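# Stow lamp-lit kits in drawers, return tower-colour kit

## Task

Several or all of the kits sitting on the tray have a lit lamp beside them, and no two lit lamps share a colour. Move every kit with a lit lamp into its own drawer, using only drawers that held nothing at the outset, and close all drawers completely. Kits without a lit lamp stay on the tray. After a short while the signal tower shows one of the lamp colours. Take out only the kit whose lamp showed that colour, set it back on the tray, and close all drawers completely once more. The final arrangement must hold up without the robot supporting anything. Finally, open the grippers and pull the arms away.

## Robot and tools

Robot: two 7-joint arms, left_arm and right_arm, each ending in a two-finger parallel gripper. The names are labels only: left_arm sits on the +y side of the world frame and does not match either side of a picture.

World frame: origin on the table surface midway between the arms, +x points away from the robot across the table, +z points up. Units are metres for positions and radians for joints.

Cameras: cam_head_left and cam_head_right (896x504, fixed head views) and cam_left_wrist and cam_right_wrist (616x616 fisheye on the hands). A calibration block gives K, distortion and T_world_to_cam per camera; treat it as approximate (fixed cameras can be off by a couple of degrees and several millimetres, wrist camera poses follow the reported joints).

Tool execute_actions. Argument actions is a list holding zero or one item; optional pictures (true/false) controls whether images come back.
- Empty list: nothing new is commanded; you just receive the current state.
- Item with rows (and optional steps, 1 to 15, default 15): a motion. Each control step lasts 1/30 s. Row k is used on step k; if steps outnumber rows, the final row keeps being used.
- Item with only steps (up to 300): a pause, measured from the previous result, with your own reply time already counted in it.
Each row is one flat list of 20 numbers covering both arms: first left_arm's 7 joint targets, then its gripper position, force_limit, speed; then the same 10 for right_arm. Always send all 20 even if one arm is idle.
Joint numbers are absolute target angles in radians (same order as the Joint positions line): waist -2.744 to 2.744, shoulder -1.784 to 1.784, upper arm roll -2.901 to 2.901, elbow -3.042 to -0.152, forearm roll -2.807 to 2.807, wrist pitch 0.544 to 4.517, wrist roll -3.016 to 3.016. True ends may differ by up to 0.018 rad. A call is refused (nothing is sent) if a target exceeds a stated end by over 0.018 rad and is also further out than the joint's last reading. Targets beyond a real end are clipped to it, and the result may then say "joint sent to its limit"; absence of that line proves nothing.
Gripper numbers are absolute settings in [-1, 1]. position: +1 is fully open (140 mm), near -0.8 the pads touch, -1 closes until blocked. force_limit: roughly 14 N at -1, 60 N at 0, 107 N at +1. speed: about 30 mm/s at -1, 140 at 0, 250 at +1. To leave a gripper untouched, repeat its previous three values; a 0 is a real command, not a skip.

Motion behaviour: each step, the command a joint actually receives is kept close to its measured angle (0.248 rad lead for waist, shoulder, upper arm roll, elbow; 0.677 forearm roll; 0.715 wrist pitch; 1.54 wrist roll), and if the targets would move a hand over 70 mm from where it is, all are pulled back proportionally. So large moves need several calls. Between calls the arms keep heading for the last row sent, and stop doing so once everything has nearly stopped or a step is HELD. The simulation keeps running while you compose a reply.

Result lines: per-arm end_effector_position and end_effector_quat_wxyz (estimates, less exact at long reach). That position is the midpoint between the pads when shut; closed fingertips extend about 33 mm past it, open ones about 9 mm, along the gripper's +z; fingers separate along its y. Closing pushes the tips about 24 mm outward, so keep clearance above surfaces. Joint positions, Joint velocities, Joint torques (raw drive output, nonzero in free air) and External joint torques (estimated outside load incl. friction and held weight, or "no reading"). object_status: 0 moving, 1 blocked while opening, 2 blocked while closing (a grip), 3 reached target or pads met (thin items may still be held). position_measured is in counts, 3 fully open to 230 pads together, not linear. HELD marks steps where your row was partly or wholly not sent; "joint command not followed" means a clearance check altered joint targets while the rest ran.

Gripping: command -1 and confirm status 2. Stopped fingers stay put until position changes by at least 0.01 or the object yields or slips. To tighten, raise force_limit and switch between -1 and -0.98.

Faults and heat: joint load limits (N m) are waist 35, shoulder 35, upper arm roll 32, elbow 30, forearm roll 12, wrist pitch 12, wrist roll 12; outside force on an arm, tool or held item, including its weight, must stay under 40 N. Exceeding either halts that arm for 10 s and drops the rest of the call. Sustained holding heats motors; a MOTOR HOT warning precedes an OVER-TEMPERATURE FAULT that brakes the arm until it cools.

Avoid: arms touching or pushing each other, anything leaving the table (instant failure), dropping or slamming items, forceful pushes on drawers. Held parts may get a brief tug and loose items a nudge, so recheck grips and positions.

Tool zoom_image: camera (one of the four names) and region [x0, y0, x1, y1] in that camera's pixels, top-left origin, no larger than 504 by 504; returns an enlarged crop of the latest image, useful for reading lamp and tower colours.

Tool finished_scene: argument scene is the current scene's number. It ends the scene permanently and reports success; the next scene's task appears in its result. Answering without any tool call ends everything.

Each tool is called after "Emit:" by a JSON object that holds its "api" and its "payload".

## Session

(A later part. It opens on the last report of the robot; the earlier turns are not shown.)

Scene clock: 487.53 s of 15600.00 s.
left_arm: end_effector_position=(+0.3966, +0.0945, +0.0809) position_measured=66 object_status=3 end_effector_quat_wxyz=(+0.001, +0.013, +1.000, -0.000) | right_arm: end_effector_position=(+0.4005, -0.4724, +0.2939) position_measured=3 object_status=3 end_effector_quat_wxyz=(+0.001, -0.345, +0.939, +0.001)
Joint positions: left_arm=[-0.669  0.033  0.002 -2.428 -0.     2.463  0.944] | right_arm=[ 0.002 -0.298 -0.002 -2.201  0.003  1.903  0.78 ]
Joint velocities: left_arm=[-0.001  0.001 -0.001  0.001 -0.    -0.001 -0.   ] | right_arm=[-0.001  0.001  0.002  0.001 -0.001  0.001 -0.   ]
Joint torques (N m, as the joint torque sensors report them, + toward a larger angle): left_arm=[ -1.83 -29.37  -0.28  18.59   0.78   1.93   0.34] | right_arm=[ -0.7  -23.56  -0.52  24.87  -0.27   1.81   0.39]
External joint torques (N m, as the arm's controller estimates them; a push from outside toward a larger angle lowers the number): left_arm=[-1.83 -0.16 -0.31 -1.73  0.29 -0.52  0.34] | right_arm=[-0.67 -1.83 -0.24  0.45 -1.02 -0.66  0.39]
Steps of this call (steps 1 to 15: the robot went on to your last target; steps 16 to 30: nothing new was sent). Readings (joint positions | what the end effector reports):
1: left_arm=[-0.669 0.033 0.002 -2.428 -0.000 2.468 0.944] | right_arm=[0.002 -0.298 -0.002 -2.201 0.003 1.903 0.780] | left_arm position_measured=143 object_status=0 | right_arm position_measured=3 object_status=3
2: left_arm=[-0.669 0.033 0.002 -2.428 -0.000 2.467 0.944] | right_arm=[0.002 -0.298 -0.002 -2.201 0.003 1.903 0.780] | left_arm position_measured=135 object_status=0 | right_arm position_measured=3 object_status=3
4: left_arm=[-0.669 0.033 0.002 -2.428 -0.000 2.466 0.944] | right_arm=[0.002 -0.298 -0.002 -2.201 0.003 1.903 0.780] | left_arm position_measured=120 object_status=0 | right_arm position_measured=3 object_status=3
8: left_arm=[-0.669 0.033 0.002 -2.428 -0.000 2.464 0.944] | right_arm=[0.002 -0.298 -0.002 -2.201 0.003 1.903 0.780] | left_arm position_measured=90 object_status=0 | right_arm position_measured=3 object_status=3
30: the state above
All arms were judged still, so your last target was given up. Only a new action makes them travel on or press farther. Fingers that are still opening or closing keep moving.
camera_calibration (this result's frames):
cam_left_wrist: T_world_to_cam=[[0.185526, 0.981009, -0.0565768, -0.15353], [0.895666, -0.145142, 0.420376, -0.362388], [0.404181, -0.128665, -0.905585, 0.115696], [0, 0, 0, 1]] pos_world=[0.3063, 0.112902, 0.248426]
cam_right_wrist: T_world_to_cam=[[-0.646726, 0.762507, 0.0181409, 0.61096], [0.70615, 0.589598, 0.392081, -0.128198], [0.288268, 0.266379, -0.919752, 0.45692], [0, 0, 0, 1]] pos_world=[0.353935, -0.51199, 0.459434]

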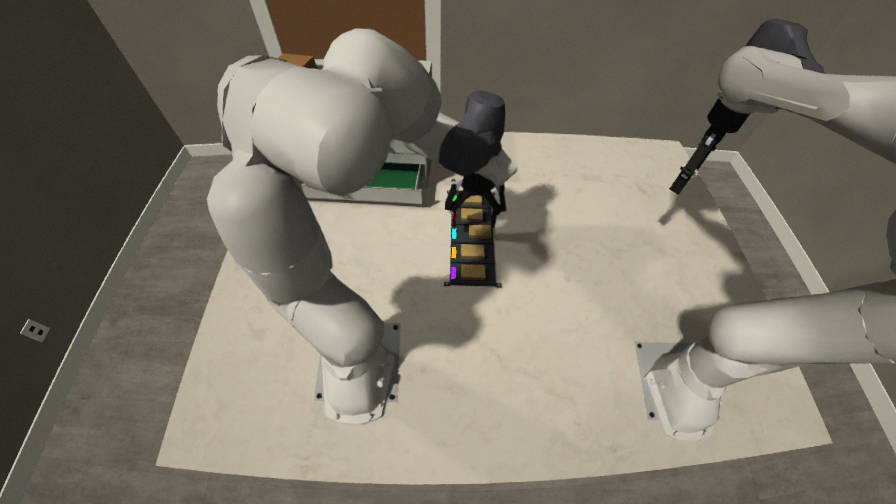

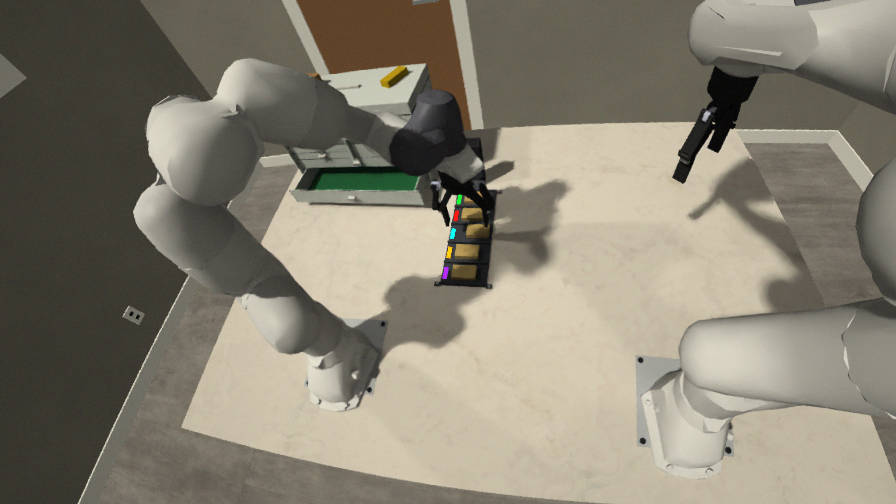

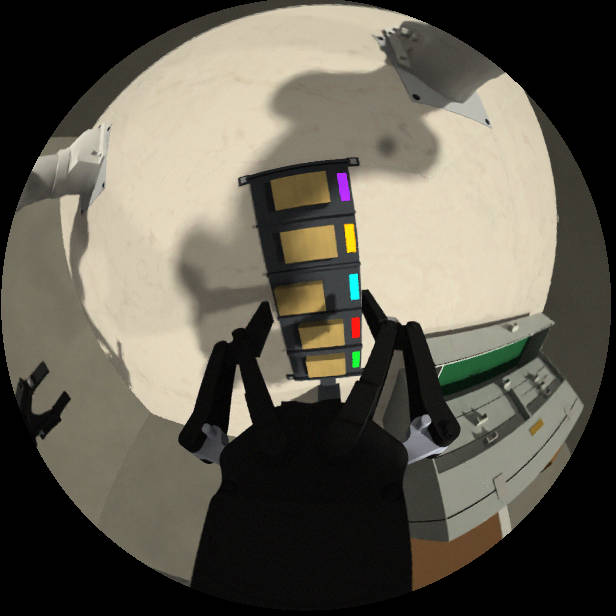

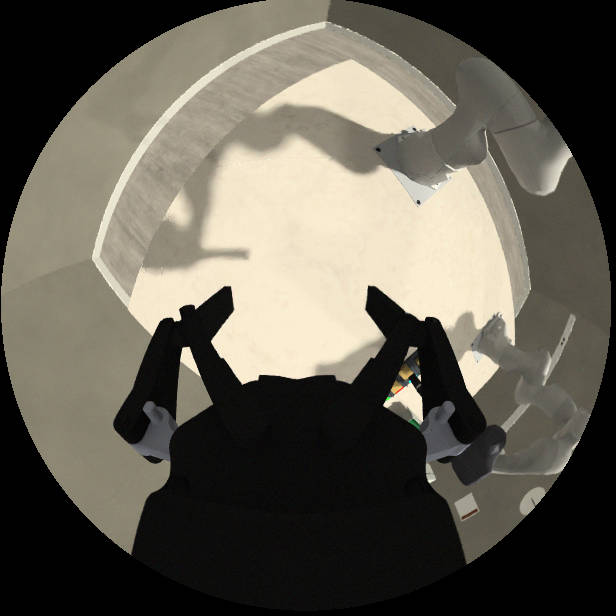

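Emit:
{"api": "execute_actions", "payload": {"actions": [{"rows": [[-0.700,0.074,0,-2.3758,0,2.45,0.916,0.5,0,0, 0.0,-0.3,0,-2.2,0,1.9,0.785,1,0,0]], "steps": 15}], "pictures": false}}

Emit:
{"api": "execute_actions", "payload": {"actions": [{"rows": [
[-0.700,0.084,0,-2.3775,0,2.51,0.916,0.5,0,0, 0.0,-0.3,0,-2.2,0,1.9,0.785,1,0,0],
[-0.700,0.094,0,-2.379,0,2.52,0.916,0.5,0,0, 0.0,-0.3,0,-2.2,0,1.9,0.785,1,0,0],
[-0.700,0.104,0,-2.381,0,2.53,0.916,0.5,0,0, 0.0,-0.3,0,-2.2,0,1.9,0.785,1,0,0],
[-0.700,0.114,0,-2.3825,0,2.54,0.916,0.5,0,0, 0.0,-0.3,0,-2.2,0,1.9,0.785,1,0,0],
[-0.700,0.124,0,-2.384,0,2.55,0.916,0.5,0,0, 0.0,-0.3,0,-2.2,0,1.9,0.785,1,0,0],
[-0.700,0.134,0,-2.386,0,2.56,0.916,0.5,0,0, 0.0,-0.3,0,-2.2,0,1.9,0.785,1,0,0],
[-0.700,0.144,0,-2.3875,0,2.57,0.916,0.5,0,0, 0.0,-0.3,0,-2.2,0,1.9,0.785,1,0,0],
[-0.700,0.154,0,-2.389,0,2.58,0.916,0.5,0,0, 0.0,-0.3,0,-2.2,0,1.9,0.785,1,0,0],
[-0.700,0.164,0,-2.3905,0,2.58,0.916,0.5,0,0, 0.0,-0.3,0,-2.2,0,1.9,0.785,1,0,0],
[-0.700,0.1744,0,-2.3922,0,2.58,0.916,0.5,0,0, 0.0,-0.3,0,-2.2,0,1.9,0.785,1,0,0],
[-0.700,0.1744,0,-2.3922,0,2.57,0.916,0.5,0,0, 0.0,-0.3,0,-2.2,0,1.9,0.785,1,0,0]], "steps": 15}], "pictures": false}}

Emit:
{"api": "execute_actions", "payload": {"actions": [{"steps": 15}], "pictures": false}}

Emit:
{"api": "execute_actions", "payload": {"actions": [{"rows": [[-0.700,0.1744,0,-2.3922,0,2.57,0.916,-0.15,0,-0.5, 0.0,-0.3,0,-2.2,0,1.9,0.785,1,0,0]], "steps": 15}], "pictures": false}}

Emit:
{"api": "execute_actions", "payload": {"actions": [{"steps": 15}]}}

Scene clock: 521.43 s of 15600.00 s.
left_arm: end_effector_position=(+0.4004, +0.0731, +0.0813) position_measured=66 object_status=3 end_effector_quat_wxyz=(+0.002, +0.019, +1.000, -0.002) | right_arm: end_effector_position=(+0.4005, -0.4724, +0.2939) position_measured=3 object_status=3 end_effector_quat_wxyz=(+0.001, -0.345, +0.939, +0.001)
Joint positions: left_arm=[-0.697  0.072  0.001 -2.377 -0.     2.455  0.927] | right_arm=[ 0.002 -0.298 -0.002 -2.201  0.003  1.903  0.78 ]
Joint velocities: left_arm=[-0.001  0.     0.001 -0.    -0.    -0.003 -0.015] | right_arm=[ 0.    -0.    -0.001 -0.     0.     0.     0.001]
Joint torques (N m, as the joint torque sensors report them, + toward a larger angle): left_arm=[ -2.05 -29.06   0.43  19.8    0.75   1.82  -0.26] | right_arm=[ -1.08 -23.55  -0.08  24.56  -0.2    1.81   0.4 ]
External joint torques (N m, as the arm's controller estimates them; a push from outside toward a larger angle lowers the number): left_arm=[-2.1   1.61  0.32 -0.61  0.24 -0.63 -0.26] | right_arm=[-1.04 -1.96  0.22  0.25 -0.95 -0.64  0.4 ]
Steps of this call (steps 1 to 90: nothing new was sent; then 30.40 s passed at rest; steps 91 to 105: all 15 steps of this action). Readings (joint positions | what the end effector reports):
91: left_arm=[-0.674 0.042 0.004 -2.417 -0.000 2.460 0.943] | right_arm=[0.002 -0.298 -0.002 -2.201 0.003 1.903 0.780] | left_arm position_measured=66 object_status=3 | right_arm position_measured=3 object_status=3
92: left_arm=[-0.681 0.053 0.003 -2.402 -0.000 2.460 0.940] | right_arm=[0.002 -0.298 -0.002 -2.201 0.003 1.903 0.780] | left_arm position_measured=66 object_status=3 | right_arm position_measured=3 object_status=3
94: left_arm=[-0.691 0.064 0.002 -2.387 -0.000 2.458 0.937] | right_arm=[0.002 -0.298 -0.002 -2.201 0.003 1.903 0.780] | left_arm position_measured=66 object_status=3 | right_arm position_measured=3 object_status=3
98: left_arm=[-0.697 0.071 0.001 -2.379 -0.000 2.456 0.932] | right_arm=[0.002 -0.298 -0.002 -2.201 0.003 1.903 0.780] | left_arm position_measured=66 object_status=3 | right_arm position_measured=3 object_status=3
105: the state above

Scene clock: 521.93 s of 15600.00 s.
left_arm: end_effector_position=(+0.3972, +0.0757, +0.0335) position_measured=66 object_status=3 end_effector_quat_wxyz=(-0.003, +0.018, +1.000, +0.003) | right_arm: end_effector_position=(+0.4005, -0.4724, +0.2939) position_measured=3 object_status=3 end_effector_quat_wxyz=(+0.001, -0.345, +0.939, +0.001)
Joint positions: left_arm=[-0.697  0.173  0.001 -2.393 -0.     2.557  0.924] | right_arm=[ 0.002 -0.298 -0.002 -2.201  0.003  1.903  0.78 ]
Joint velocities: left_arm=[-0.001  0.018 -0.001  0.001 -0.     0.046 -0.002] | right_arm=[-0.    -0.001  0.001  0.001 -0.002  0.     0.001]
Joint torques (N m, as the joint torque sensors report them, + toward a larger angle): left_arm=[ -1.84 -32.42   0.39  18.69   0.73   3.38  -0.29] | right_arm=[ -0.73 -23.69  -0.54  24.66  -0.24   1.82   0.42]
External joint torques (N m, as the arm's controller estimates them; a push from outside toward a larger angle lowers the number): left_arm=[-1.75  1.81  0.31 -1.41  0.28  0.8  -0.29] | right_arm=[-0.8  -2.02 -0.36  0.32 -1.   -0.63  0.42]
Steps of this call (steps 1 to 15: all 15 steps of this action). Readings (joint positions | what the end effector reports):
1: left_arm=[-0.697 0.074 0.001 -2.377 -0.000 2.463 0.927] | right_arm=[0.002 -0.298 -0.002 -2.201 0.003 1.903 0.780] | left_arm position_measured=66 object_status=3 | right_arm position_measured=3 object_status=3
2: left_arm=[-0.697 0.078 0.001 -2.377 -0.000 2.473 0.926] | right_arm=[0.002 -0.298 -0.002 -2.201 0.003 1.903 0.780] | left_arm position_measured=66 object_status=3 | right_arm position_measured=3 object_status=3
4: left_arm=[-0.697 0.091 0.001 -2.377 -0.000 2.492 0.926] | right_arm=[0.002 -0.298 -0.002 -2.201 0.003 1.903 0.780] | left_arm position_measured=66 object_status=3 | right_arm position_measured=3 object_status=3
8: left_arm=[-0.697 0.130 0.001 -2.383 -0.000 2.531 0.925] | right_arm=[0.002 -0.298 -0.002 -2.201 0.003 1.903 0.780] | left_arm position_measured=66 object_status=3 | right_arm position_measured=3 object_status=3
15: the state above

Scene clock: 522.43 s of 15600.00 s.
left_arm: end_effector_position=(+0.3992, +0.0741, +0.0341) position_measured=66 object_status=3 end_effector_quat_wxyz=(-0.000, +0.017, +1.000, +0.000) | right_arm: end_effector_position=(+0.4005, -0.4724, +0.2939) position_measured=3 object_status=3 end_effector_quat_wxyz=(+0.001, -0.345, +0.939, +0.001)
Joint positions: left_arm=[-0.697  0.174  0.001 -2.393 -0.     2.565  0.923] | right_arm=[ 0.002 -0.298 -0.002 -2.201  0.003  1.903  0.78 ]
Joint velocities: left_arm=[-0.    -0.001  0.001 -0.     0.001  0.003  0.   ] | right_arm=[ 0.    -0.     0.    -0.    -0.001 -0.001  0.001]
Joint torques (N m, as the joint torque sensors report them, + toward a larger angle): left_arm=[ -2.16 -31.73   0.34  18.54   0.66   3.11  -0.32] | right_arm=[ -0.79 -23.71  -0.15  25.14  -0.21   1.82   0.41]
External joint torques (N m, as the arm's controller estimates them; a push from outside toward a larger angle lowers the number): left_arm=[-2.23  0.78  0.11 -0.33  0.23  0.67 -0.32] | right_arm=[-0.8  -2.08  0.09  0.8  -0.96 -0.63  0.41]
Steps of this call (steps 1 to 15: the robot went on to your last target). Readings (joint positions | what the end effector reports):
1: left_arm=[-0.697 0.174 0.001 -2.393 -0.000 2.559 0.923] | right_arm=[0.002 -0.298 -0.002 -2.201 0.003 1.903 0.780] | left_arm position_measured=66 object_status=3 | right_arm position_measured=3 object_status=3
2: left_arm=[-0.697 0.174 0.001 -2.393 -0.000 2.560 0.923] | right_arm=[0.002 -0.298 -0.002 -2.201 0.003 1.903 0.780] | left_arm position_measured=66 object_status=3 | right_arm position_measured=3 object_status=3
4: left_arm=[-0.697 0.174 0.001 -2.393 -0.000 2.562 0.923] | right_arm=[0.002 -0.298 -0.002 -2.201 0.003 1.903 0.780] | left_arm position_measured=66 object_status=3 | right_arm position_measured=3 object_status=3
8: left_arm=[-0.697 0.174 0.001 -2.393 -0.000 2.564 0.923] | right_arm=[0.002 -0.298 -0.002 -2.201 0.003 1.903 0.780] | left_arm position_measured=66 object_status=3 | right_arm position_measured=3 object_status=3
15: the state above
All arms were judged still, so your last target was given up. Only a new action makes them travel on or press farther. Fingers that are still opening or closing keep moving.

Scene clock: 522.93 s of 15600.00 s.
left_arm: end_effector_position=(+0.3996, +0.0736, +0.0347) position_measured=130 object_status=0 end_effector_quat_wxyz=(+0.000, +0.017, +1.000, -0.000) | right_arm: end_effector_position=(+0.4005, -0.4724, +0.2939) position_measured=3 object_status=3 end_effector_quat_wxyz=(+0.001, -0.345, +0.939, +0.001)
Joint positions: left_arm=[-0.698  0.173  0.001 -2.393 -0.     2.566  0.923] | right_arm=[ 0.002 -0.298 -0.002 -2.201  0.003  1.903  0.78 ]
Joint velocities: left_arm=[ 0.001 -0.001 -0.001  0.001 -0.     0.001 -0.001] | right_arm=[ 0.001  0.002  0.001 -0.001  0.    -0.001 -0.002]
Joint torques (N m, as the joint torque sensors report them, + toward a larger angle): left_arm=[ -1.72 -31.4   -0.24  18.38   0.61   3.15  -0.3 ] | right_arm=[ -1.   -23.53  -0.43  25.27  -0.23   1.79   0.41]
External joint torques (N m, as the arm's controller estimates them; a push from outside toward a larger angle lowers the number): left_arm=[-1.65  0.21 -0.33  0.19  0.18  0.83 -0.3 ] | right_arm=[-1.1  -2.05 -0.29  1.02 -0.99 -0.66  0.41]
Steps of this call (steps 1 to 15: all 15 steps of this action). Readings (joint positions | what the end effector reports):
1: left_arm=[-0.697 0.174 0.001 -2.393 -0.000 2.565 0.923] | right_arm=[0.002 -0.298 -0.002 -2.201 0.003 1.903 0.780] | left_arm position_measured=66 object_status=0 | right_arm position_measured=3 object_status=3
2: left_arm=[-0.697 0.174 0.001 -2.393 -0.000 2.566 0.923] | right_arm=[0.002 -0.298 -0.002 -2.201 0.003 1.903 0.780] | left_arm position_measured=70 object_status=0 | right_arm position_measured=3 object_status=3
4: left_arm=[-0.697 0.174 0.001 -2.393 -0.000 2.566 0.923] | right_arm=[0.002 -0.298 -0.002 -2.201 0.003 1.903 0.780] | left_arm position_measured=79 object_status=0 | right_arm position_measured=3 object_status=3
8: left_arm=[-0.697 0.174 0.001 -2.393 -0.000 2.566 0.923] | right_arm=[0.002 -0.298 -0.002 -2.201 0.003 1.903 0.780] | left_arm position_measured=98 object_status=0 | right_arm position_measured=3 object_status=3
15: the state above

Scene clock: 523.43 s of 15600.00 s.
left_arm: end_effector_position=(+0.3996, +0.0736, +0.0347) position_measured=133 object_status=2 end_effector_quat_wxyz=(+0.000, +0.017, +1.000, -0.000) | right_arm: end_effector_position=(+0.4005, -0.4724, +0.2939) position_measured=3 object_status=3 end_effector_quat_wxyz=(+0.001, -0.345, +0.939, +0.001)
Joint positions: left_arm=[-0.698  0.173  0.001 -2.393 -0.     2.566  0.923] | right_arm=[ 0.002 -0.298 -0.002 -2.201  0.003  1.903  0.78 ]
Joint velocities: left_arm=[-0.001  0.     0.     0.001 -0.001  0.001  0.   ] | right_arm=[ 0.     0.001  0.002  0.001 -0.001  0.001 -0.   ]
Joint torques (N m, as the joint torque sensors report them, + toward a larger angle): left_arm=[ -2.49 -30.94   0.1   18.4    0.66   3.17  -0.26] | right_arm=[ -1.04 -23.29  -0.21  25.06  -0.24   1.83   0.35]
External joint torques (N m, as the arm's controller estimates them; a push from outside toward a larger angle lowers the number): left_arm=[-2.41  1.57  0.01 -0.56  0.22  0.71 -0.26] | right_arm=[-1.13 -1.7  -0.06  0.7  -1.   -0.63  0.35]
Steps of this call (steps 1 to 15: the robot went on to your last target). Readings (joint positions | what the end effector reports):
1: left_arm=[-0.698 0.173 0.001 -2.393 -0.000 2.566 0.923] | right_arm=[0.002 -0.298 -0.002 -2.201 0.003 1.903 0.780] | left_arm position_measured=133 object_status=0 | right_arm position_measured=3 object_status=3
2: left_arm=[-0.698 0.173 0.001 -2.393 -0.000 2.566 0.923] | right_arm=[0.002 -0.298 -0.002 -2.201 0.003 1.903 0.780] | left_arm position_measured=133 object_status=0 | right_arm position_measured=3 object_status=3
4: left_arm=[-0.698 0.173 0.001 -2.393 -0.000 2.566 0.923] | right_arm=[0.002 -0.298 -0.002 -2.201 0.003 1.903 0.780] | left_arm position_measured=133 object_status=0 | right_arm position_measured=3 object_status=3
8: left_arm=[-0.698 0.173 0.001 -2.393 -0.000 2.566 0.923] | right_arm=[0.002 -0.298 -0.002 -2.201 0.003 1.903 0.780] | left_arm position_measured=133 object_status=2 | right_arm position_measured=3 object_status=3
15: the state above
All arms were judged still, so your last target was given up. Only a new action makes them travel on or press farther. Fingers that are still opening or closing keep moving.
camera_calibration (this result's frames):
cam_left_wrist: T_world_to_cam=[[0.192942, 0.979588, -0.0563968, -0.139072], [0.894637, -0.152021, 0.420137, -0.347798], [0.402987, -0.131517, -0.905707, 0.0706268], [0, 0, 0, 1]] pos_world=[0.309524, 0.0926496, 0.202247]
cam_right_wrist: T_world_to_cam=[[-0.646726, 0.762507, 0.018141, 0.61096], [0.70615, 0.589598, 0.392081, -0.128198], [0.288268, 0.266379, -0.919752, 0.45692], [0, 0, 0, 1]] pos_world=[0.353935, -0.51199, 0.459434]

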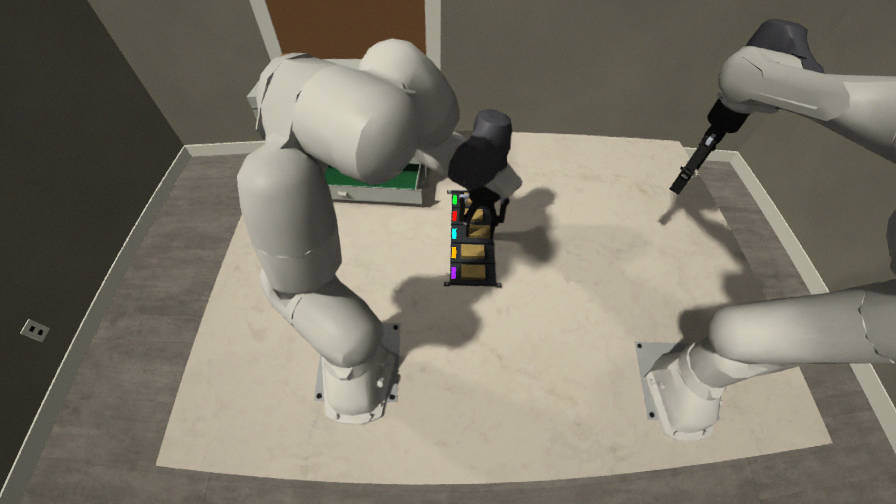

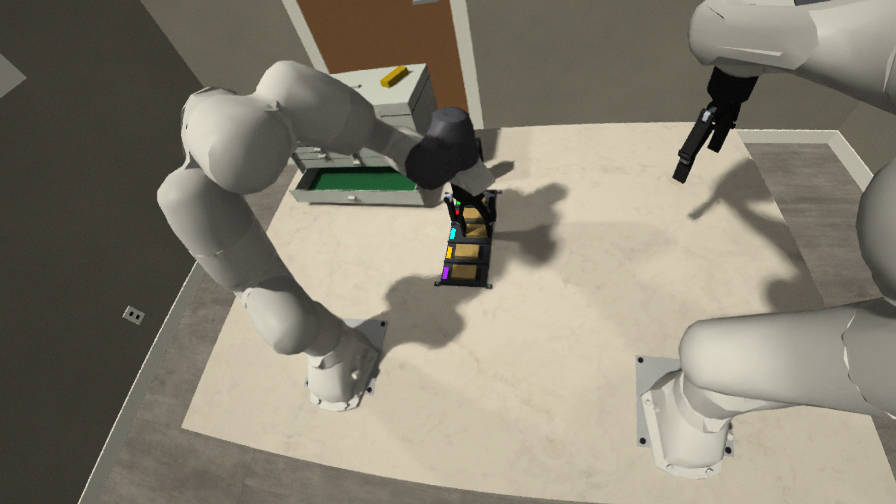

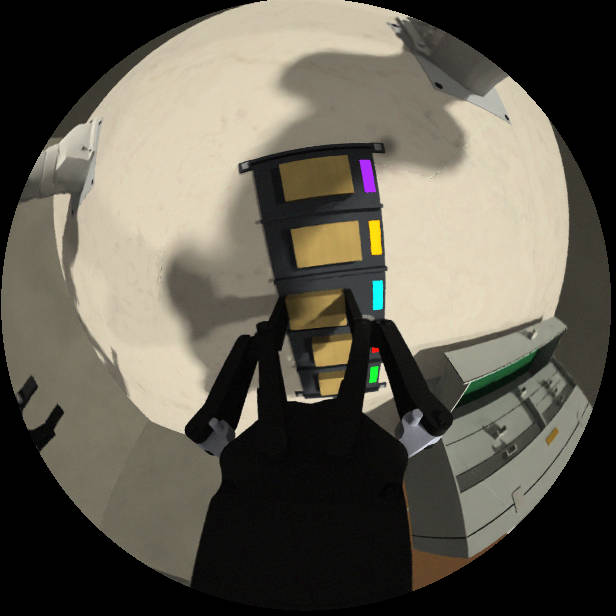

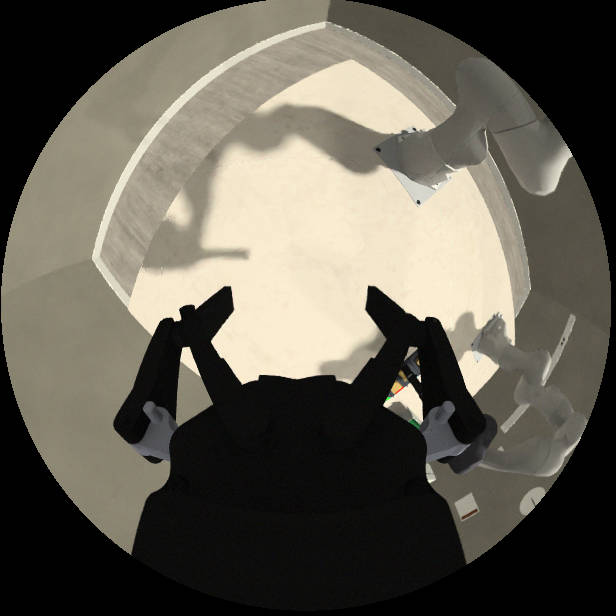

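Emit:
{"api": "execute_actions", "payload": {"actions": [{"rows": [[-0.700,0.13,0,-2.385,0,2.45,0.916,-0.15,0,-0.5, 0.0,-0.3,0,-2.2,0,1.9,0.785,1,0,0],[-0.700,0.09,0,-2.38,0,2.40,0.916,-0.15,0,-0.5, 0.0,-0.3,0,-2.2,0,1.9,0.785,1,0,0],[-0.700,0.05,0,-2.375,0,2.35,0.916,-0.15,0,-0.5, 0.0,-0.3,0,-2.2,0,1.9,0.785,1,0,0],[-0.700,0.0,0,-2.37,0,2.30,0.916,-0.15,0,-0.5, 0.0,-0.3,0,-2.2,0,1.9,0.785,1,0,0],[-0.700,-0.05,0,-2.37,0,2.25,0.916,-0.15,0,-0.5, 0.0,-0.3,0,-2.2,0,1.9,0.785,1,0,0],[-0.700,-0.1412,0,-2.3672,0,2.226,0.916,-0.15,0,-0.5, 0.0,-0.3,0,-2.2,0,1.9,0.785,1,0,0]], "steps": 15}], "pictures": false}}

Emit:
{"api": "execute_actions", "payload": {"actions": [{"rows": [[0.0265,-0.1412,0,-2.3672,0,2.222,1.664,-0.15,0,-0.5, 0.0,-0.3,0,-2.2,0,1.9,0.785,1,0,0]], "steps": 15}], "pictures": false}}

Emit:
{"api": "execute_actions", "payload": {"actions": [{"steps": 20}], "pictures": false}}

Emit:
{"api": "execute_actions", "payload": {"actions": [{"rows": [[0.0265,0.0088,0,-2.1912,0,2.196,1.664,-0.15,0,-0.5, 0.0,-0.3,0,-2.2,0,1.9,0.785,1,0,0]], "steps": 15}], "pictures": false}}

Emit:
{"api": "execute_actions", "payload": {"actions": [{"steps": 20}]}}

Scene clock: 559.43 s of 15600.00 s.
left_arm: end_effector_position=(+0.3921, +0.0797, +0.1760) position_measured=133 object_status=2 end_effector_quat_wxyz=(+0.015, +0.017, +1.000, -0.012) | right_arm: end_effector_position=(+0.4005, -0.4724, +0.2939) position_measured=3 object_status=3 end_effector_quat_wxyz=(+0.001, -0.345, +0.939, +0.001)
Joint positions: left_arm=[-0.698 -0.143  0.001 -2.364 -0.     2.26   0.923] | right_arm=[ 0.002 -0.298 -0.002 -2.201  0.003  1.903  0.78 ]
Joint velocities: left_arm=[-0.002  0.016  0.    -0.055 -0.001 -0.19  -0.001] | right_arm=[-0.001  0.001  0.001  0.001 -0.     0.001 -0.   ]
Joint torques (N m, as the joint torque sensors report them, + toward a larger angle): left_arm=[ -1.97 -24.64  -0.26  22.6    0.84   2.38  -0.29] | right_arm=[ -1.14 -23.59  -0.52  25.03  -0.22   1.81   0.42]
External joint torques (N m, as the arm's controller estimates them; a push from outside toward a larger angle lowers the number): left_arm=[-1.83  1.41  0.02 -0.98  0.2  -0.32 -0.29] | right_arm=[-1.19 -1.99 -0.32  0.69 -0.98 -0.65  0.42]
Steps of this call (steps 1 to 90: nothing new was sent; then 32.50 s passed at rest; steps 91 to 105: all 15 steps of this action). Readings (joint positions | what the end effector reports):
91: left_arm=[-0.698 0.167 0.001 -2.392 -0.000 2.548 0.923] | right_arm=[0.002 -0.298 -0.002 -2.201 0.003 1.903 0.780] | left_arm position_measured=133 object_status=2 | right_arm position_measured=3 object_status=3
92: left_arm=[-0.698 0.151 0.001 -2.393 -0.000 2.521 0.923] | right_arm=[0.002 -0.298 -0.002 -2.201 0.003 1.903 0.780] | left_arm position_measured=133 object_status=2 | right_arm position_measured=3 object_status=3
94: left_arm=[-0.698 0.094 0.001 -2.390 -0.000 2.455 0.923] | right_arm=[0.002 -0.298 -0.002 -2.201 0.003 1.903 0.780] | left_arm position_measured=133 object_status=2 | right_arm position_measured=3 object_status=3
98: left_arm=[-0.698 -0.079 0.001 -2.373 -0.000 2.339 0.923] | right_arm=[0.002 -0.298 -0.002 -2.201 0.003 1.903 0.780] | left_arm position_measured=133 object_status=2 | right_arm position_measured=3 object_status=3
105: the state above

Scene clock: 559.93 s of 15600.00 s.
left_arm: end_effector_position=(+0.4928, +0.3626, +0.1720) position_measured=133 object_status=2 end_effector_quat_wxyz=(+0.005, -0.070, +0.998, -0.001) | right_arm: end_effector_position=(+0.4005, -0.4724, +0.2939) position_measured=3 object_status=3 end_effector_quat_wxyz=(+0.001, -0.345, +0.939, +0.001)
Joint positions: left_arm=[-0.07  -0.141 -0.002 -2.365 -0.     2.235  1.374] | right_arm=[ 0.002 -0.298 -0.002 -2.201  0.003  1.903  0.78 ]
Joint velocities: left_arm=[ 1.254  0.001  0.092 -0.001 -0.    -0.048  0.941] | right_arm=[-0.002 -0.     0.     0.001  0.001 -0.    -0.002]
Joint torques (N m, as the joint torque sensors report them, + toward a larger angle): left_arm=[ -4.01 -25.25  -2.9   21.33   0.93   1.76   0.78] | right_arm=[ -1.34 -23.74  -0.46  25.19  -0.26   1.8    0.44]
External joint torques (N m, as the arm's controller estimates them; a push from outside toward a larger angle lowers the number): left_arm=[ 1.09  1.08  1.19 -0.52  0.32 -0.52  0.79] | right_arm=[-1.27 -2.12 -0.14  0.83 -1.01 -0.66  0.44]
Steps of this call (steps 1 to 15: all 15 steps of this action). Readings (joint positions | what the end effector reports):
1: left_arm=[-0.671 -0.142 -0.013 -2.365 -0.000 2.256 0.963] | right_arm=[0.002 -0.298 -0.002 -2.201 0.003 1.903 0.780] | left_arm position_measured=133 object_status=2 | right_arm position_measured=3 object_status=3
2: left_arm=[-0.635 -0.142 -0.017 -2.365 -0.000 2.253 1.002] | right_arm=[0.002 -0.298 -0.002 -2.201 0.003 1.903 0.780] | left_arm position_measured=133 object_status=2 | right_arm position_measured=3 object_status=3
4: left_arm=[-0.553 -0.141 -0.015 -2.365 -0.000 2.249 1.073] | right_arm=[0.002 -0.298 -0.002 -2.201 0.003 1.903 0.780] | left_arm position_measured=133 object_status=2 | right_arm position_measured=3 object_status=3
8: left_arm=[-0.381 -0.141 -0.008 -2.365 -0.000 2.243 1.194] | right_arm=[0.002 -0.298 -0.002 -2.201 0.003 1.903 0.780] | left_arm position_measured=133 object_status=2 | right_arm position_measured=3 object_status=3
15: the state above

Scene clock: 560.60 s of 15600.00 s.
left_arm: end_effector_position=(+0.4894, +0.4106, +0.1704) position_measured=133 object_status=2 end_effector_quat_wxyz=(-0.000, +0.006, +1.000, -0.000) | right_arm: end_effector_position=(+0.4005, -0.4724, +0.2939) position_measured=3 object_status=3 end_effector_quat_wxyz=(+0.001, -0.345, +0.939, +0.001)
Joint positions: left_arm=[ 0.025 -0.141  0.003 -2.367 -0.     2.225  1.626] | right_arm=[ 0.002 -0.298 -0.002 -2.201  0.003  1.903  0.78 ]
Joint velocities: left_arm=[-0.     0.001  0.002 -0.001 -0.001 -0.001  0.106] | right_arm=[-0.001  0.001  0.     0.001 -0.001 -0.    -0.   ]
Joint torques (N m, as the joint torque sensors report them, + toward a larger angle): left_arm=[  0.19 -26.    -1.74  23.02   0.89   2.09   0.5 ] | right_arm=[ -1.34 -23.56  -0.2   24.98  -0.22   1.82   0.35]
External joint torques (N m, as the arm's controller estimates them; a push from outside toward a larger angle lowers the number): left_arm=[ 0.11 -0.42 -1.69  0.29  0.23 -0.32  0.51] | right_arm=[-1.33 -1.96  0.06  0.64 -0.97 -0.64  0.35]
Steps of this call (steps 1 to 20: the robot went on to your last target). Readings (joint positions | what the end effector reports):
1: left_arm=[-0.034 -0.141 0.002 -2.365 -0.000 2.233 1.403] | right_arm=[0.002 -0.298 -0.002 -2.201 0.003 1.903 0.780] | left_arm position_measured=133 object_status=2 | right_arm position_measured=3 object_status=3
2: left_arm=[-0.008 -0.141 0.007 -2.366 -0.000 2.232 1.429] | right_arm=[0.002 -0.298 -0.002 -2.201 0.003 1.903 0.780] | left_arm position_measured=133 object_status=2 | right_arm position_measured=3 object_status=3
4: left_arm=[0.019 -0.141 0.011 -2.366 -0.000 2.230 1.474] | right_arm=[0.002 -0.298 -0.002 -2.201 0.003 1.903 0.780] | left_arm position_measured=133 object_status=2 | right_arm position_measured=3 object_status=3
8: left_arm=[0.025 -0.141 0.006 -2.367 -0.000 2.227 1.539] | right_arm=[0.002 -0.298 -0.002 -2.201 0.003 1.903 0.780] | left_arm position_measured=133 object_status=2 | right_arm position_measured=3 object_status=3
20: the state above

Scene clock: 561.10 s of 15600.00 s.
left_arm: end_effector_position=(+0.5408, +0.4127, +0.1698) position_measured=133 object_status=2 end_effector_quat_wxyz=(-0.001, +0.019, +1.000, -0.000) | right_arm: end_effector_position=(+0.4005, -0.4724, +0.2939) position_measured=3 object_status=3 end_effector_quat_wxyz=(+0.001, -0.345, +0.939, +0.001)
Joint positions: left_arm=[ 0.025  0.008  0.002 -2.194 -0.001  2.201  1.651] | right_arm=[ 0.002 -0.298 -0.002 -2.201  0.003  1.903  0.78 ]
Joint velocities: left_arm=[-0.001 -0.001 -0.     0.005  0.001 -0.008  0.02 ] | right_arm=[-0.    -0.    -0.     0.001  0.001 -0.    -0.001]
Joint torques (N m, as the joint torque sensors report them, + toward a larger angle): left_arm=[  0.39 -30.13  -0.94  24.26   0.99   1.96   0.46] | right_arm=[ -0.76 -23.55  -0.17  24.92  -0.24   1.78   0.42]
External joint torques (N m, as the arm's controller estimates them; a push from outside toward a larger angle lowers the number): left_arm=[ 0.38  0.89 -0.96  1.34  0.32 -0.45  0.46] | right_arm=[-0.81 -1.86  0.02  0.49 -1.   -0.69  0.42]
Steps of this call (steps 1 to 15: all 15 steps of this action). Readings (joint positions | what the end effector reports):
1: left_arm=[0.025 -0.109 0.003 -2.326 -0.001 2.213 1.629] | right_arm=[0.002 -0.298 -0.002 -2.201 0.003 1.903 0.780] | left_arm position_measured=133 object_status=2 | right_arm position_measured=3 object_status=3
2: left_arm=[0.025 -0.069 0.003 -2.277 -0.001 2.213 1.632] | right_arm=[0.002 -0.298 -0.002 -2.201 0.003 1.903 0.780] | left_arm position_measured=133 object_status=2 | right_arm position_measured=3 object_status=3
4: left_arm=[0.025 -0.022 0.002 -2.227 -0.001 2.211 1.637] | right_arm=[0.002 -0.298 -0.002 -2.201 0.003 1.903 0.780] | left_arm position_measured=133 object_status=2 | right_arm position_measured=3 object_status=3
8: left_arm=[0.025 0.005 0.002 -2.201 -0.001 2.205 1.644] | right_arm=[0.002 -0.298 -0.002 -2.201 0.003 1.903 0.780] | left_arm position_measured=133 object_status=2 | right_arm position_measured=3 object_status=3
15: the state above

Scene clock: 561.77 s of 15600.00 s.
left_arm: end_effector_position=(+0.5404, +0.4127, +0.1697) position_measured=133 object_status=2 end_effector_quat_wxyz=(-0.001, +0.022, +1.000, -0.000) | right_arm: end_effector_position=(+0.4005, -0.4724, +0.2939) position_measured=3 object_status=3 end_effector_quat_wxyz=(+0.001, -0.345, +0.939, +0.001)
Joint positions: left_arm=[ 0.025  0.008  0.002 -2.194 -0.001  2.199  1.657] | right_arm=[ 0.002 -0.298 -0.002 -2.201  0.003  1.903  0.78 ]
Joint velocities: left_arm=[-0.001  0.     0.002  0.    -0.    -0.     0.003] | right_arm=[ 0.002 -0.     0.    -0.001 -0.001  0.001  0.002]
Joint torques (N m, as the joint torque sensors report them, + toward a larger angle): left_arm=[ -0.82 -30.04  -1.1   24.21   0.98   2.03   0.57] | right_arm=[ -1.1  -23.94  -0.54  24.98  -0.21   1.79   0.37]
External joint torques (N m, as the arm's controller estimates them; a push from outside toward a larger angle lowers the number): left_arm=[-0.87  0.99 -1.15  1.27  0.32 -0.38  0.57] | right_arm=[-1.24 -2.29 -0.44  0.68 -0.97 -0.66  0.37]
Steps of this call (steps 1 to 15: the robot went on to your last target; steps 16 to 20: nothing new was sent). Readings (joint positions | what the end effector reports):
1: left_arm=[0.025 0.008 0.002 -2.194 -0.001 2.201 1.652] | right_arm=[0.002 -0.298 -0.002 -2.201 0.003 1.903 0.780] | left_arm position_measured=133 object_status=2 | right_arm position_measured=3 object_status=3
2: left_arm=[0.025 0.008 0.002 -2.194 -0.001 2.200 1.652] | right_arm=[0.002 -0.298 -0.002 -2.201 0.003 1.903 0.780] | left_arm position_measured=133 object_status=2 | right_arm position_measured=3 object_status=3
4: left_arm=[0.025 0.008 0.002 -2.194 -0.001 2.200 1.653] | right_arm=[0.002 -0.298 -0.002 -2.201 0.003 1.903 0.780] | left_arm position_measured=133 object_status=2 | right_arm position_measured=3 object_status=3
8: left_arm=[0.025 0.008 0.002 -2.194 -0.001 2.200 1.655] | right_arm=[0.002 -0.298 -0.002 -2.201 0.003 1.903 0.780] | left_arm position_measured=133 object_status=2 | right_arm position_measured=3 object_status=3
20: the state above
All arms were judged still, so your last target was given up. Only a new action makes them travel on or press farther. Fingers that are still opening or closing keep moving.
camera_calibration (this result's frames):
cam_left_wrist: T_world_to_cam=[[0.201667, 0.977799, -0.0569133, -0.494627], [0.894613, -0.160232, 0.417124, -0.474973], [0.398745, -0.135036, -0.907066, 0.18474], [0, 0, 0, 1]] pos_world=[0.451003, 0.432487, 0.337543]
cam_right_wrist: T_world_to_cam=[[-0.646725, 0.762507, 0.018141, 0.61096], [0.70615, 0.589597, 0.392081, -0.128198], [0.288268, 0.266379, -0.919752, 0.45692], [0, 0, 0, 1]] pos_world=[0.353935, -0.51199, 0.459434]

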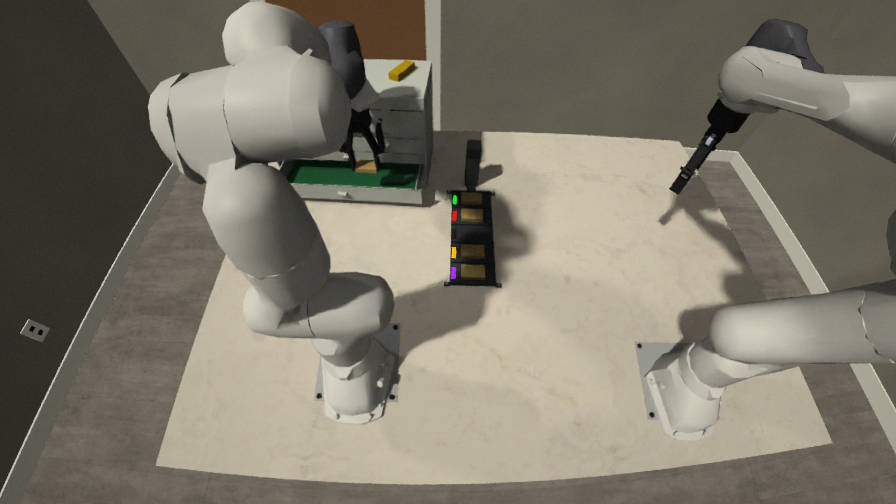

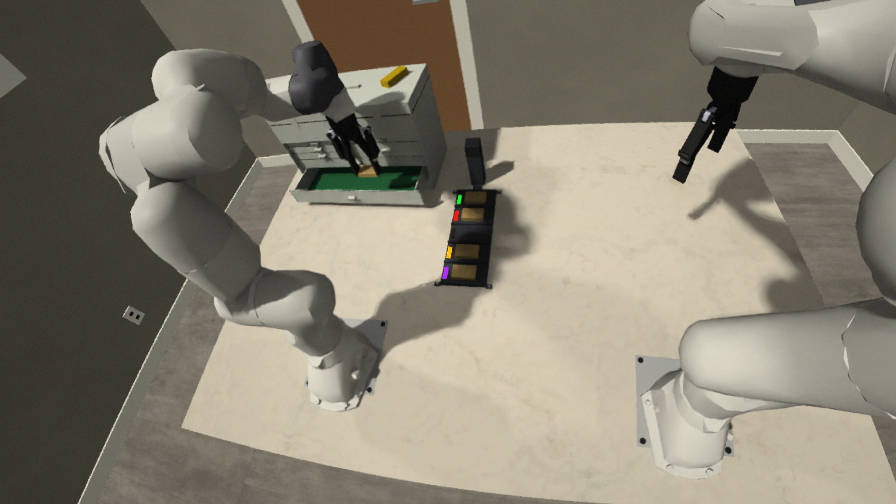

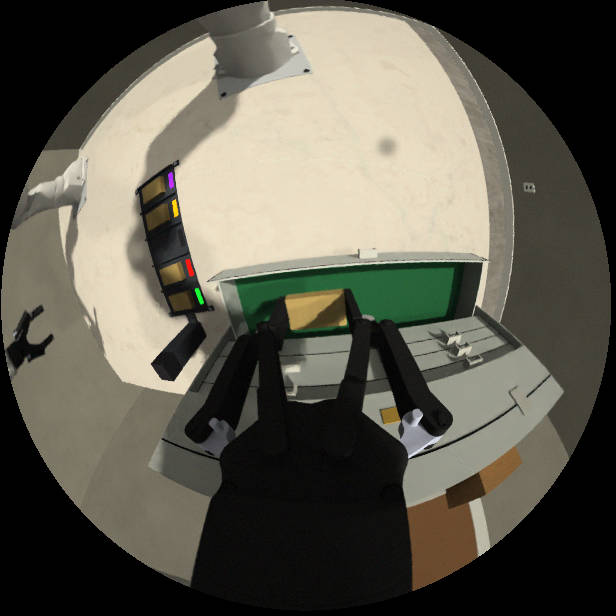

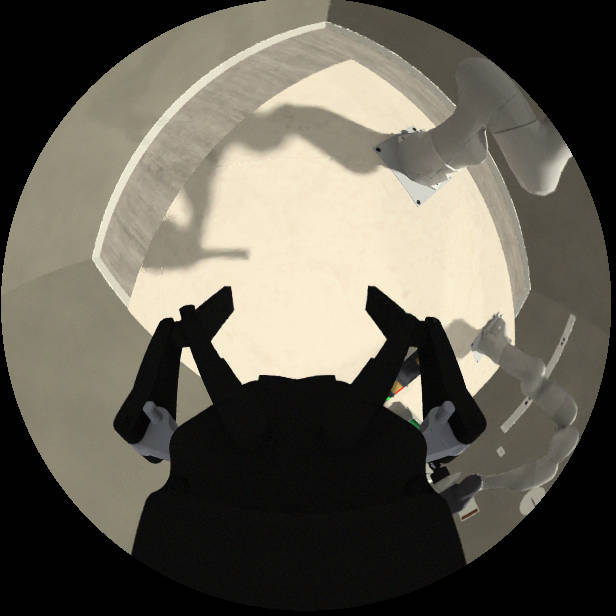

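Emit:
{"api": "execute_actions", "payload": {"actions": [{"rows": [[0.0265,0.03,0,-2.195,0,2.30,1.664,-0.15,0,-0.5, 0.0,-0.3,0,-2.2,0,1.9,0.785,1,0,0],[0.0265,0.05,0,-2.20,0,2.32,1.664,-0.15,0,-0.5, 0.0,-0.3,0,-2.2,0,1.9,0.785,1,0,0],[0.0265,0.07,0,-2.208,0,2.33,1.664,-0.15,0,-0.5, 0.0,-0.3,0,-2.2,0,1.9,0.785,1,0,0],[0.0265,0.085,0,-2.215,0,2.33,1.664,-0.15,0,-0.5, 0.0,-0.3,0,-2.2,0,1.9,0.785,1,0,0],[0.0265,0.085,0,-2.215,0,2.323,1.664,-0.15,0,-0.5, 0.0,-0.3,0,-2.2,0,1.9,0.785,1,0,0]], "steps": 15}], "pictures": false}}

Emit:
{"api": "execute_actions", "payload": {"actions": [{"steps": 15}]}}

Emit:
{"api": "zoom_image", "payload": {"camera": "cam_left_wrist", "region": [210, 230, 430, 380]}}

Scene clock: 586.33 s of 15600.00 s.
left_arm: end_effector_position=(+0.5495, +0.4131, +0.1265) position_measured=133 object_status=2 end_effector_quat_wxyz=(+0.003, +0.022, +1.000, +0.000) | right_arm: end_effector_position=(+0.4005, -0.4724, +0.2939) position_measured=3 object_status=3 end_effector_quat_wxyz=(+0.001, -0.345, +0.939, +0.001)
Joint positions: left_arm=[ 0.025  0.088  0.002 -2.218 -0.001  2.311  1.657] | right_arm=[ 0.002 -0.298 -0.002 -2.201  0.003  1.903  0.78 ]
Joint velocities: left_arm=[ 0.    -0.    -0.     0.    -0.001  0.04  -0.001] | right_arm=[ 0.    -0.001 -0.    -0.001 -0.     0.001  0.001]
Joint torques (N m, as the joint torque sensors report them, + toward a larger angle): left_arm=[  0.31 -34.38  -1.49  23.09   1.01   3.37   0.38] | right_arm=[ -0.88 -23.92  -0.41  25.39  -0.26   1.78   0.43]
External joint torques (N m, as the arm's controller estimates them; a push from outside toward a larger angle lowers the number): left_arm=[ 0.37 -1.49 -1.53  0.99  0.4   0.94  0.39] | right_arm=[-0.94 -2.15 -0.23  0.99 -1.02 -0.67  0.43]
Steps of this call (steps 1 to 90: nothing new was sent; then 21.07 s passed at rest; steps 91 to 105: all 15 steps of this action). Readings (joint positions | what the end effector reports):
91: left_arm=[0.025 0.011 0.002 -2.194 -0.001 2.214 1.657] | right_arm=[0.002 -0.298 -0.002 -2.201 0.003 1.903 0.780] | left_arm position_measured=133 object_status=2 | right_arm position_measured=3 object_status=3
92: left_arm=[0.025 0.019 0.002 -2.194 -0.001 2.233 1.657] | right_arm=[0.002 -0.298 -0.002 -2.201 0.003 1.903 0.780] | left_arm position_measured=133 object_status=2 | right_arm position_measured=3 object_status=3
94: left_arm=[0.025 0.045 0.002 -2.198 -0.001 2.265 1.657] | right_arm=[0.002 -0.298 -0.002 -2.201 0.003 1.903 0.780] | left_arm position_measured=133 object_status=2 | right_arm position_measured=3 object_status=3
98: left_arm=[0.025 0.084 0.002 -2.216 -0.001 2.292 1.657] | right_arm=[0.002 -0.298 -0.002 -2.201 0.003 1.903 0.780] | left_arm position_measured=133 object_status=2 | right_arm position_measured=3 object_status=3
105: the state above

Scene clock: 586.83 s of 15600.00 s.
left_arm: end_effector_position=(+0.5515, +0.4132, +0.1271) position_measured=133 object_status=2 end_effector_quat_wxyz=(+0.006, +0.022, +1.000, +0.000) | right_arm: end_effector_position=(+0.4005, -0.4724, +0.2939) position_measured=3 object_status=3 end_effector_quat_wxyz=(+0.001, -0.345, +0.939, +0.001)
Joint positions: left_arm=[ 0.025  0.088  0.002 -2.218 -0.001  2.317  1.657] | right_arm=[ 0.002 -0.298 -0.002 -2.201  0.003  1.903  0.78 ]
Joint velocities: left_arm=[ 0.001 -0.002  0.001 -0.001 -0.     0.002 -0.   ] | right_arm=[0.001 0.    0.001 0.    0.001 0.001 0.002]
Joint torques (N m, as the joint torque sensors report them, + toward a larger angle): left_arm=[ -0.29 -35.41  -1.1   23.32   1.03   3.37   0.37] | right_arm=[ -0.96 -23.66  -0.45  24.83  -0.28   1.77   0.39]
External joint torques (N m, as the arm's controller estimates them; a push from outside toward a larger angle lowers the number): left_arm=[-0.42 -2.48 -1.32  1.25  0.41  0.93  0.37] | right_arm=[-0.93 -1.97 -0.15  0.46 -1.03 -0.68  0.39]
Steps of this call (steps 1 to 15: the robot went on to your last target). Readings (joint positions | what the end effector reports):
1: left_arm=[0.025 0.088 0.002 -2.218 -0.001 2.312 1.657] | right_arm=[0.002 -0.298 -0.002 -2.201 0.003 1.903 0.780] | left_arm position_measured=133 object_status=2 | right_arm position_measured=3 object_status=3
2: left_arm=[0.025 0.088 0.002 -2.218 -0.001 2.313 1.657] | right_arm=[0.002 -0.298 -0.002 -2.201 0.003 1.903 0.780] | left_arm position_measured=133 object_status=2 | right_arm position_measured=3 object_status=3
4: left_arm=[0.025 0.088 0.002 -2.218 -0.001 2.315 1.657] | right_arm=[0.002 -0.298 -0.002 -2.201 0.003 1.903 0.780] | left_arm position_measured=133 object_status=2 | right_arm position_measured=3 object_status=3
8: left_arm=[0.025 0.088 0.002 -2.218 -0.001 2.316 1.657] | right_arm=[0.002 -0.298 -0.002 -2.201 0.003 1.903 0.780] | left_arm position_measured=133 object_status=2 | right_arm position_measured=3 object_status=3
15: the state above
All arms were judged still, so your last target was given up. Only a new action makes them travel on or press farther. Fingers that are still opening or closing keep moving.
camera_calibration (this result's frames):
cam_left_wrist: T_world_to_cam=[[0.203219, 0.977692, -0.0531034, -0.501071], [0.888224, -0.161257, 0.430179, -0.464784], [0.41202, -0.134588, -0.90118, 0.133479], [0, 0, 0, 1]] pos_world=[0.459663, 0.432908, 0.293621]
cam_right_wrist: T_world_to_cam=[[-0.646725, 0.762507, 0.0181411, 0.61096], [0.70615, 0.589597, 0.392081, -0.128198], [0.288268, 0.266379, -0.919752, 0.45692], [0, 0, 0, 1]] pos_world=[0.353935, -0.51199, 0.459434]

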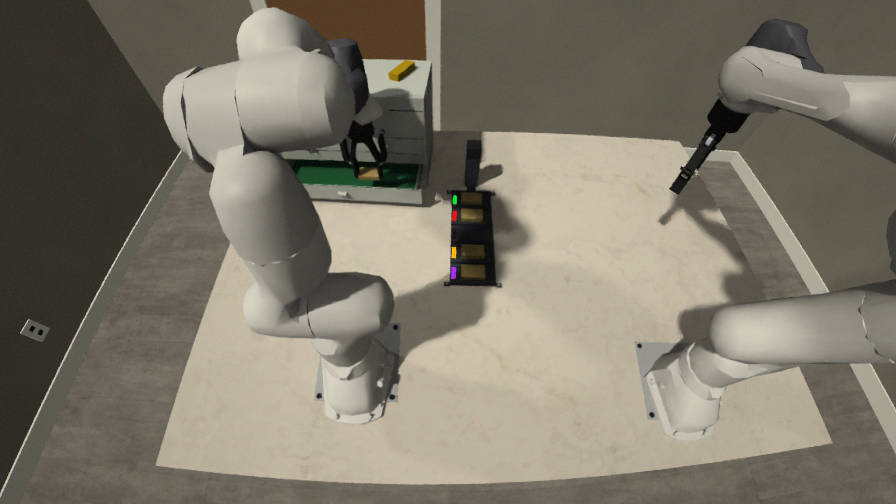

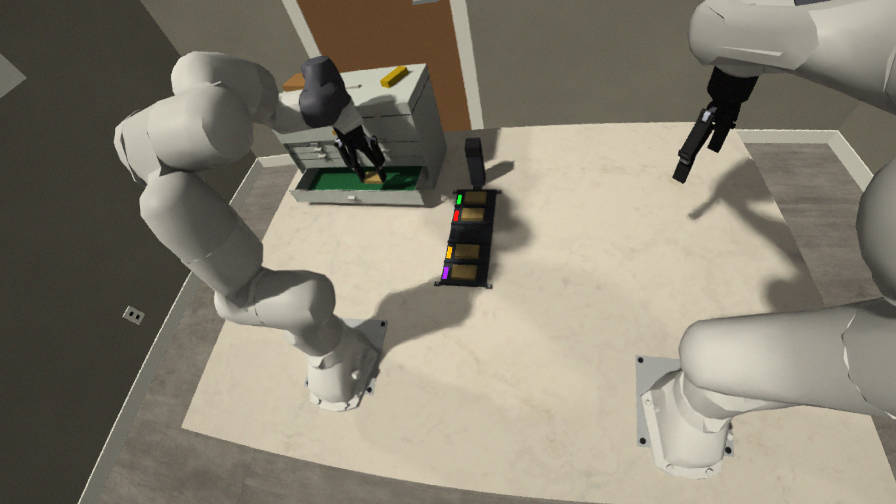

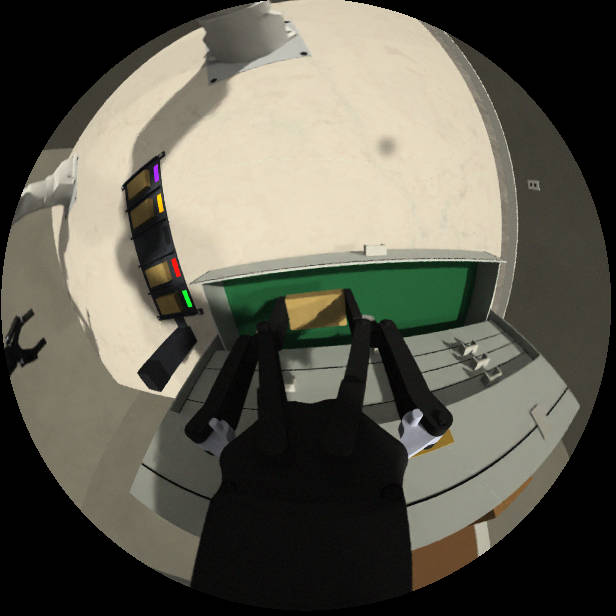

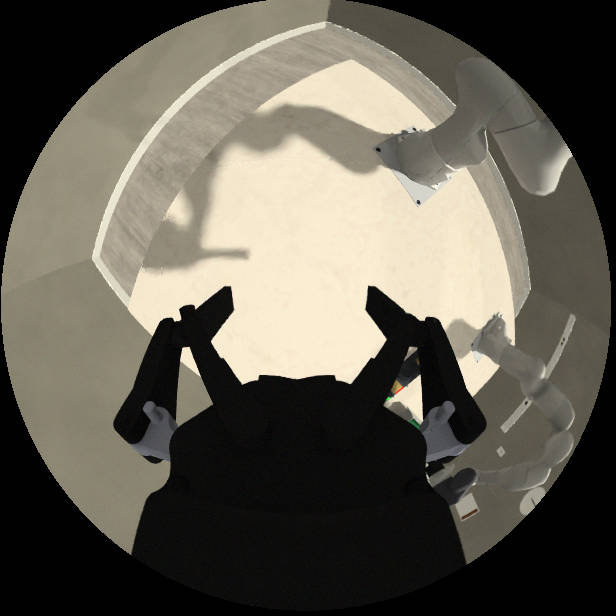

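Region (210, 230, 430, 380) of cam_left_wrist's 616x616 image, scaled by 2.291, with more detail than that image has; it fills the top 344 rows of this view, and the rest is white.

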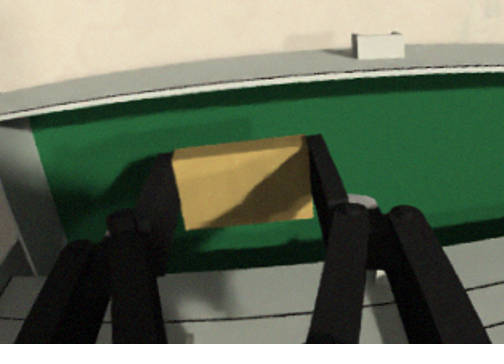

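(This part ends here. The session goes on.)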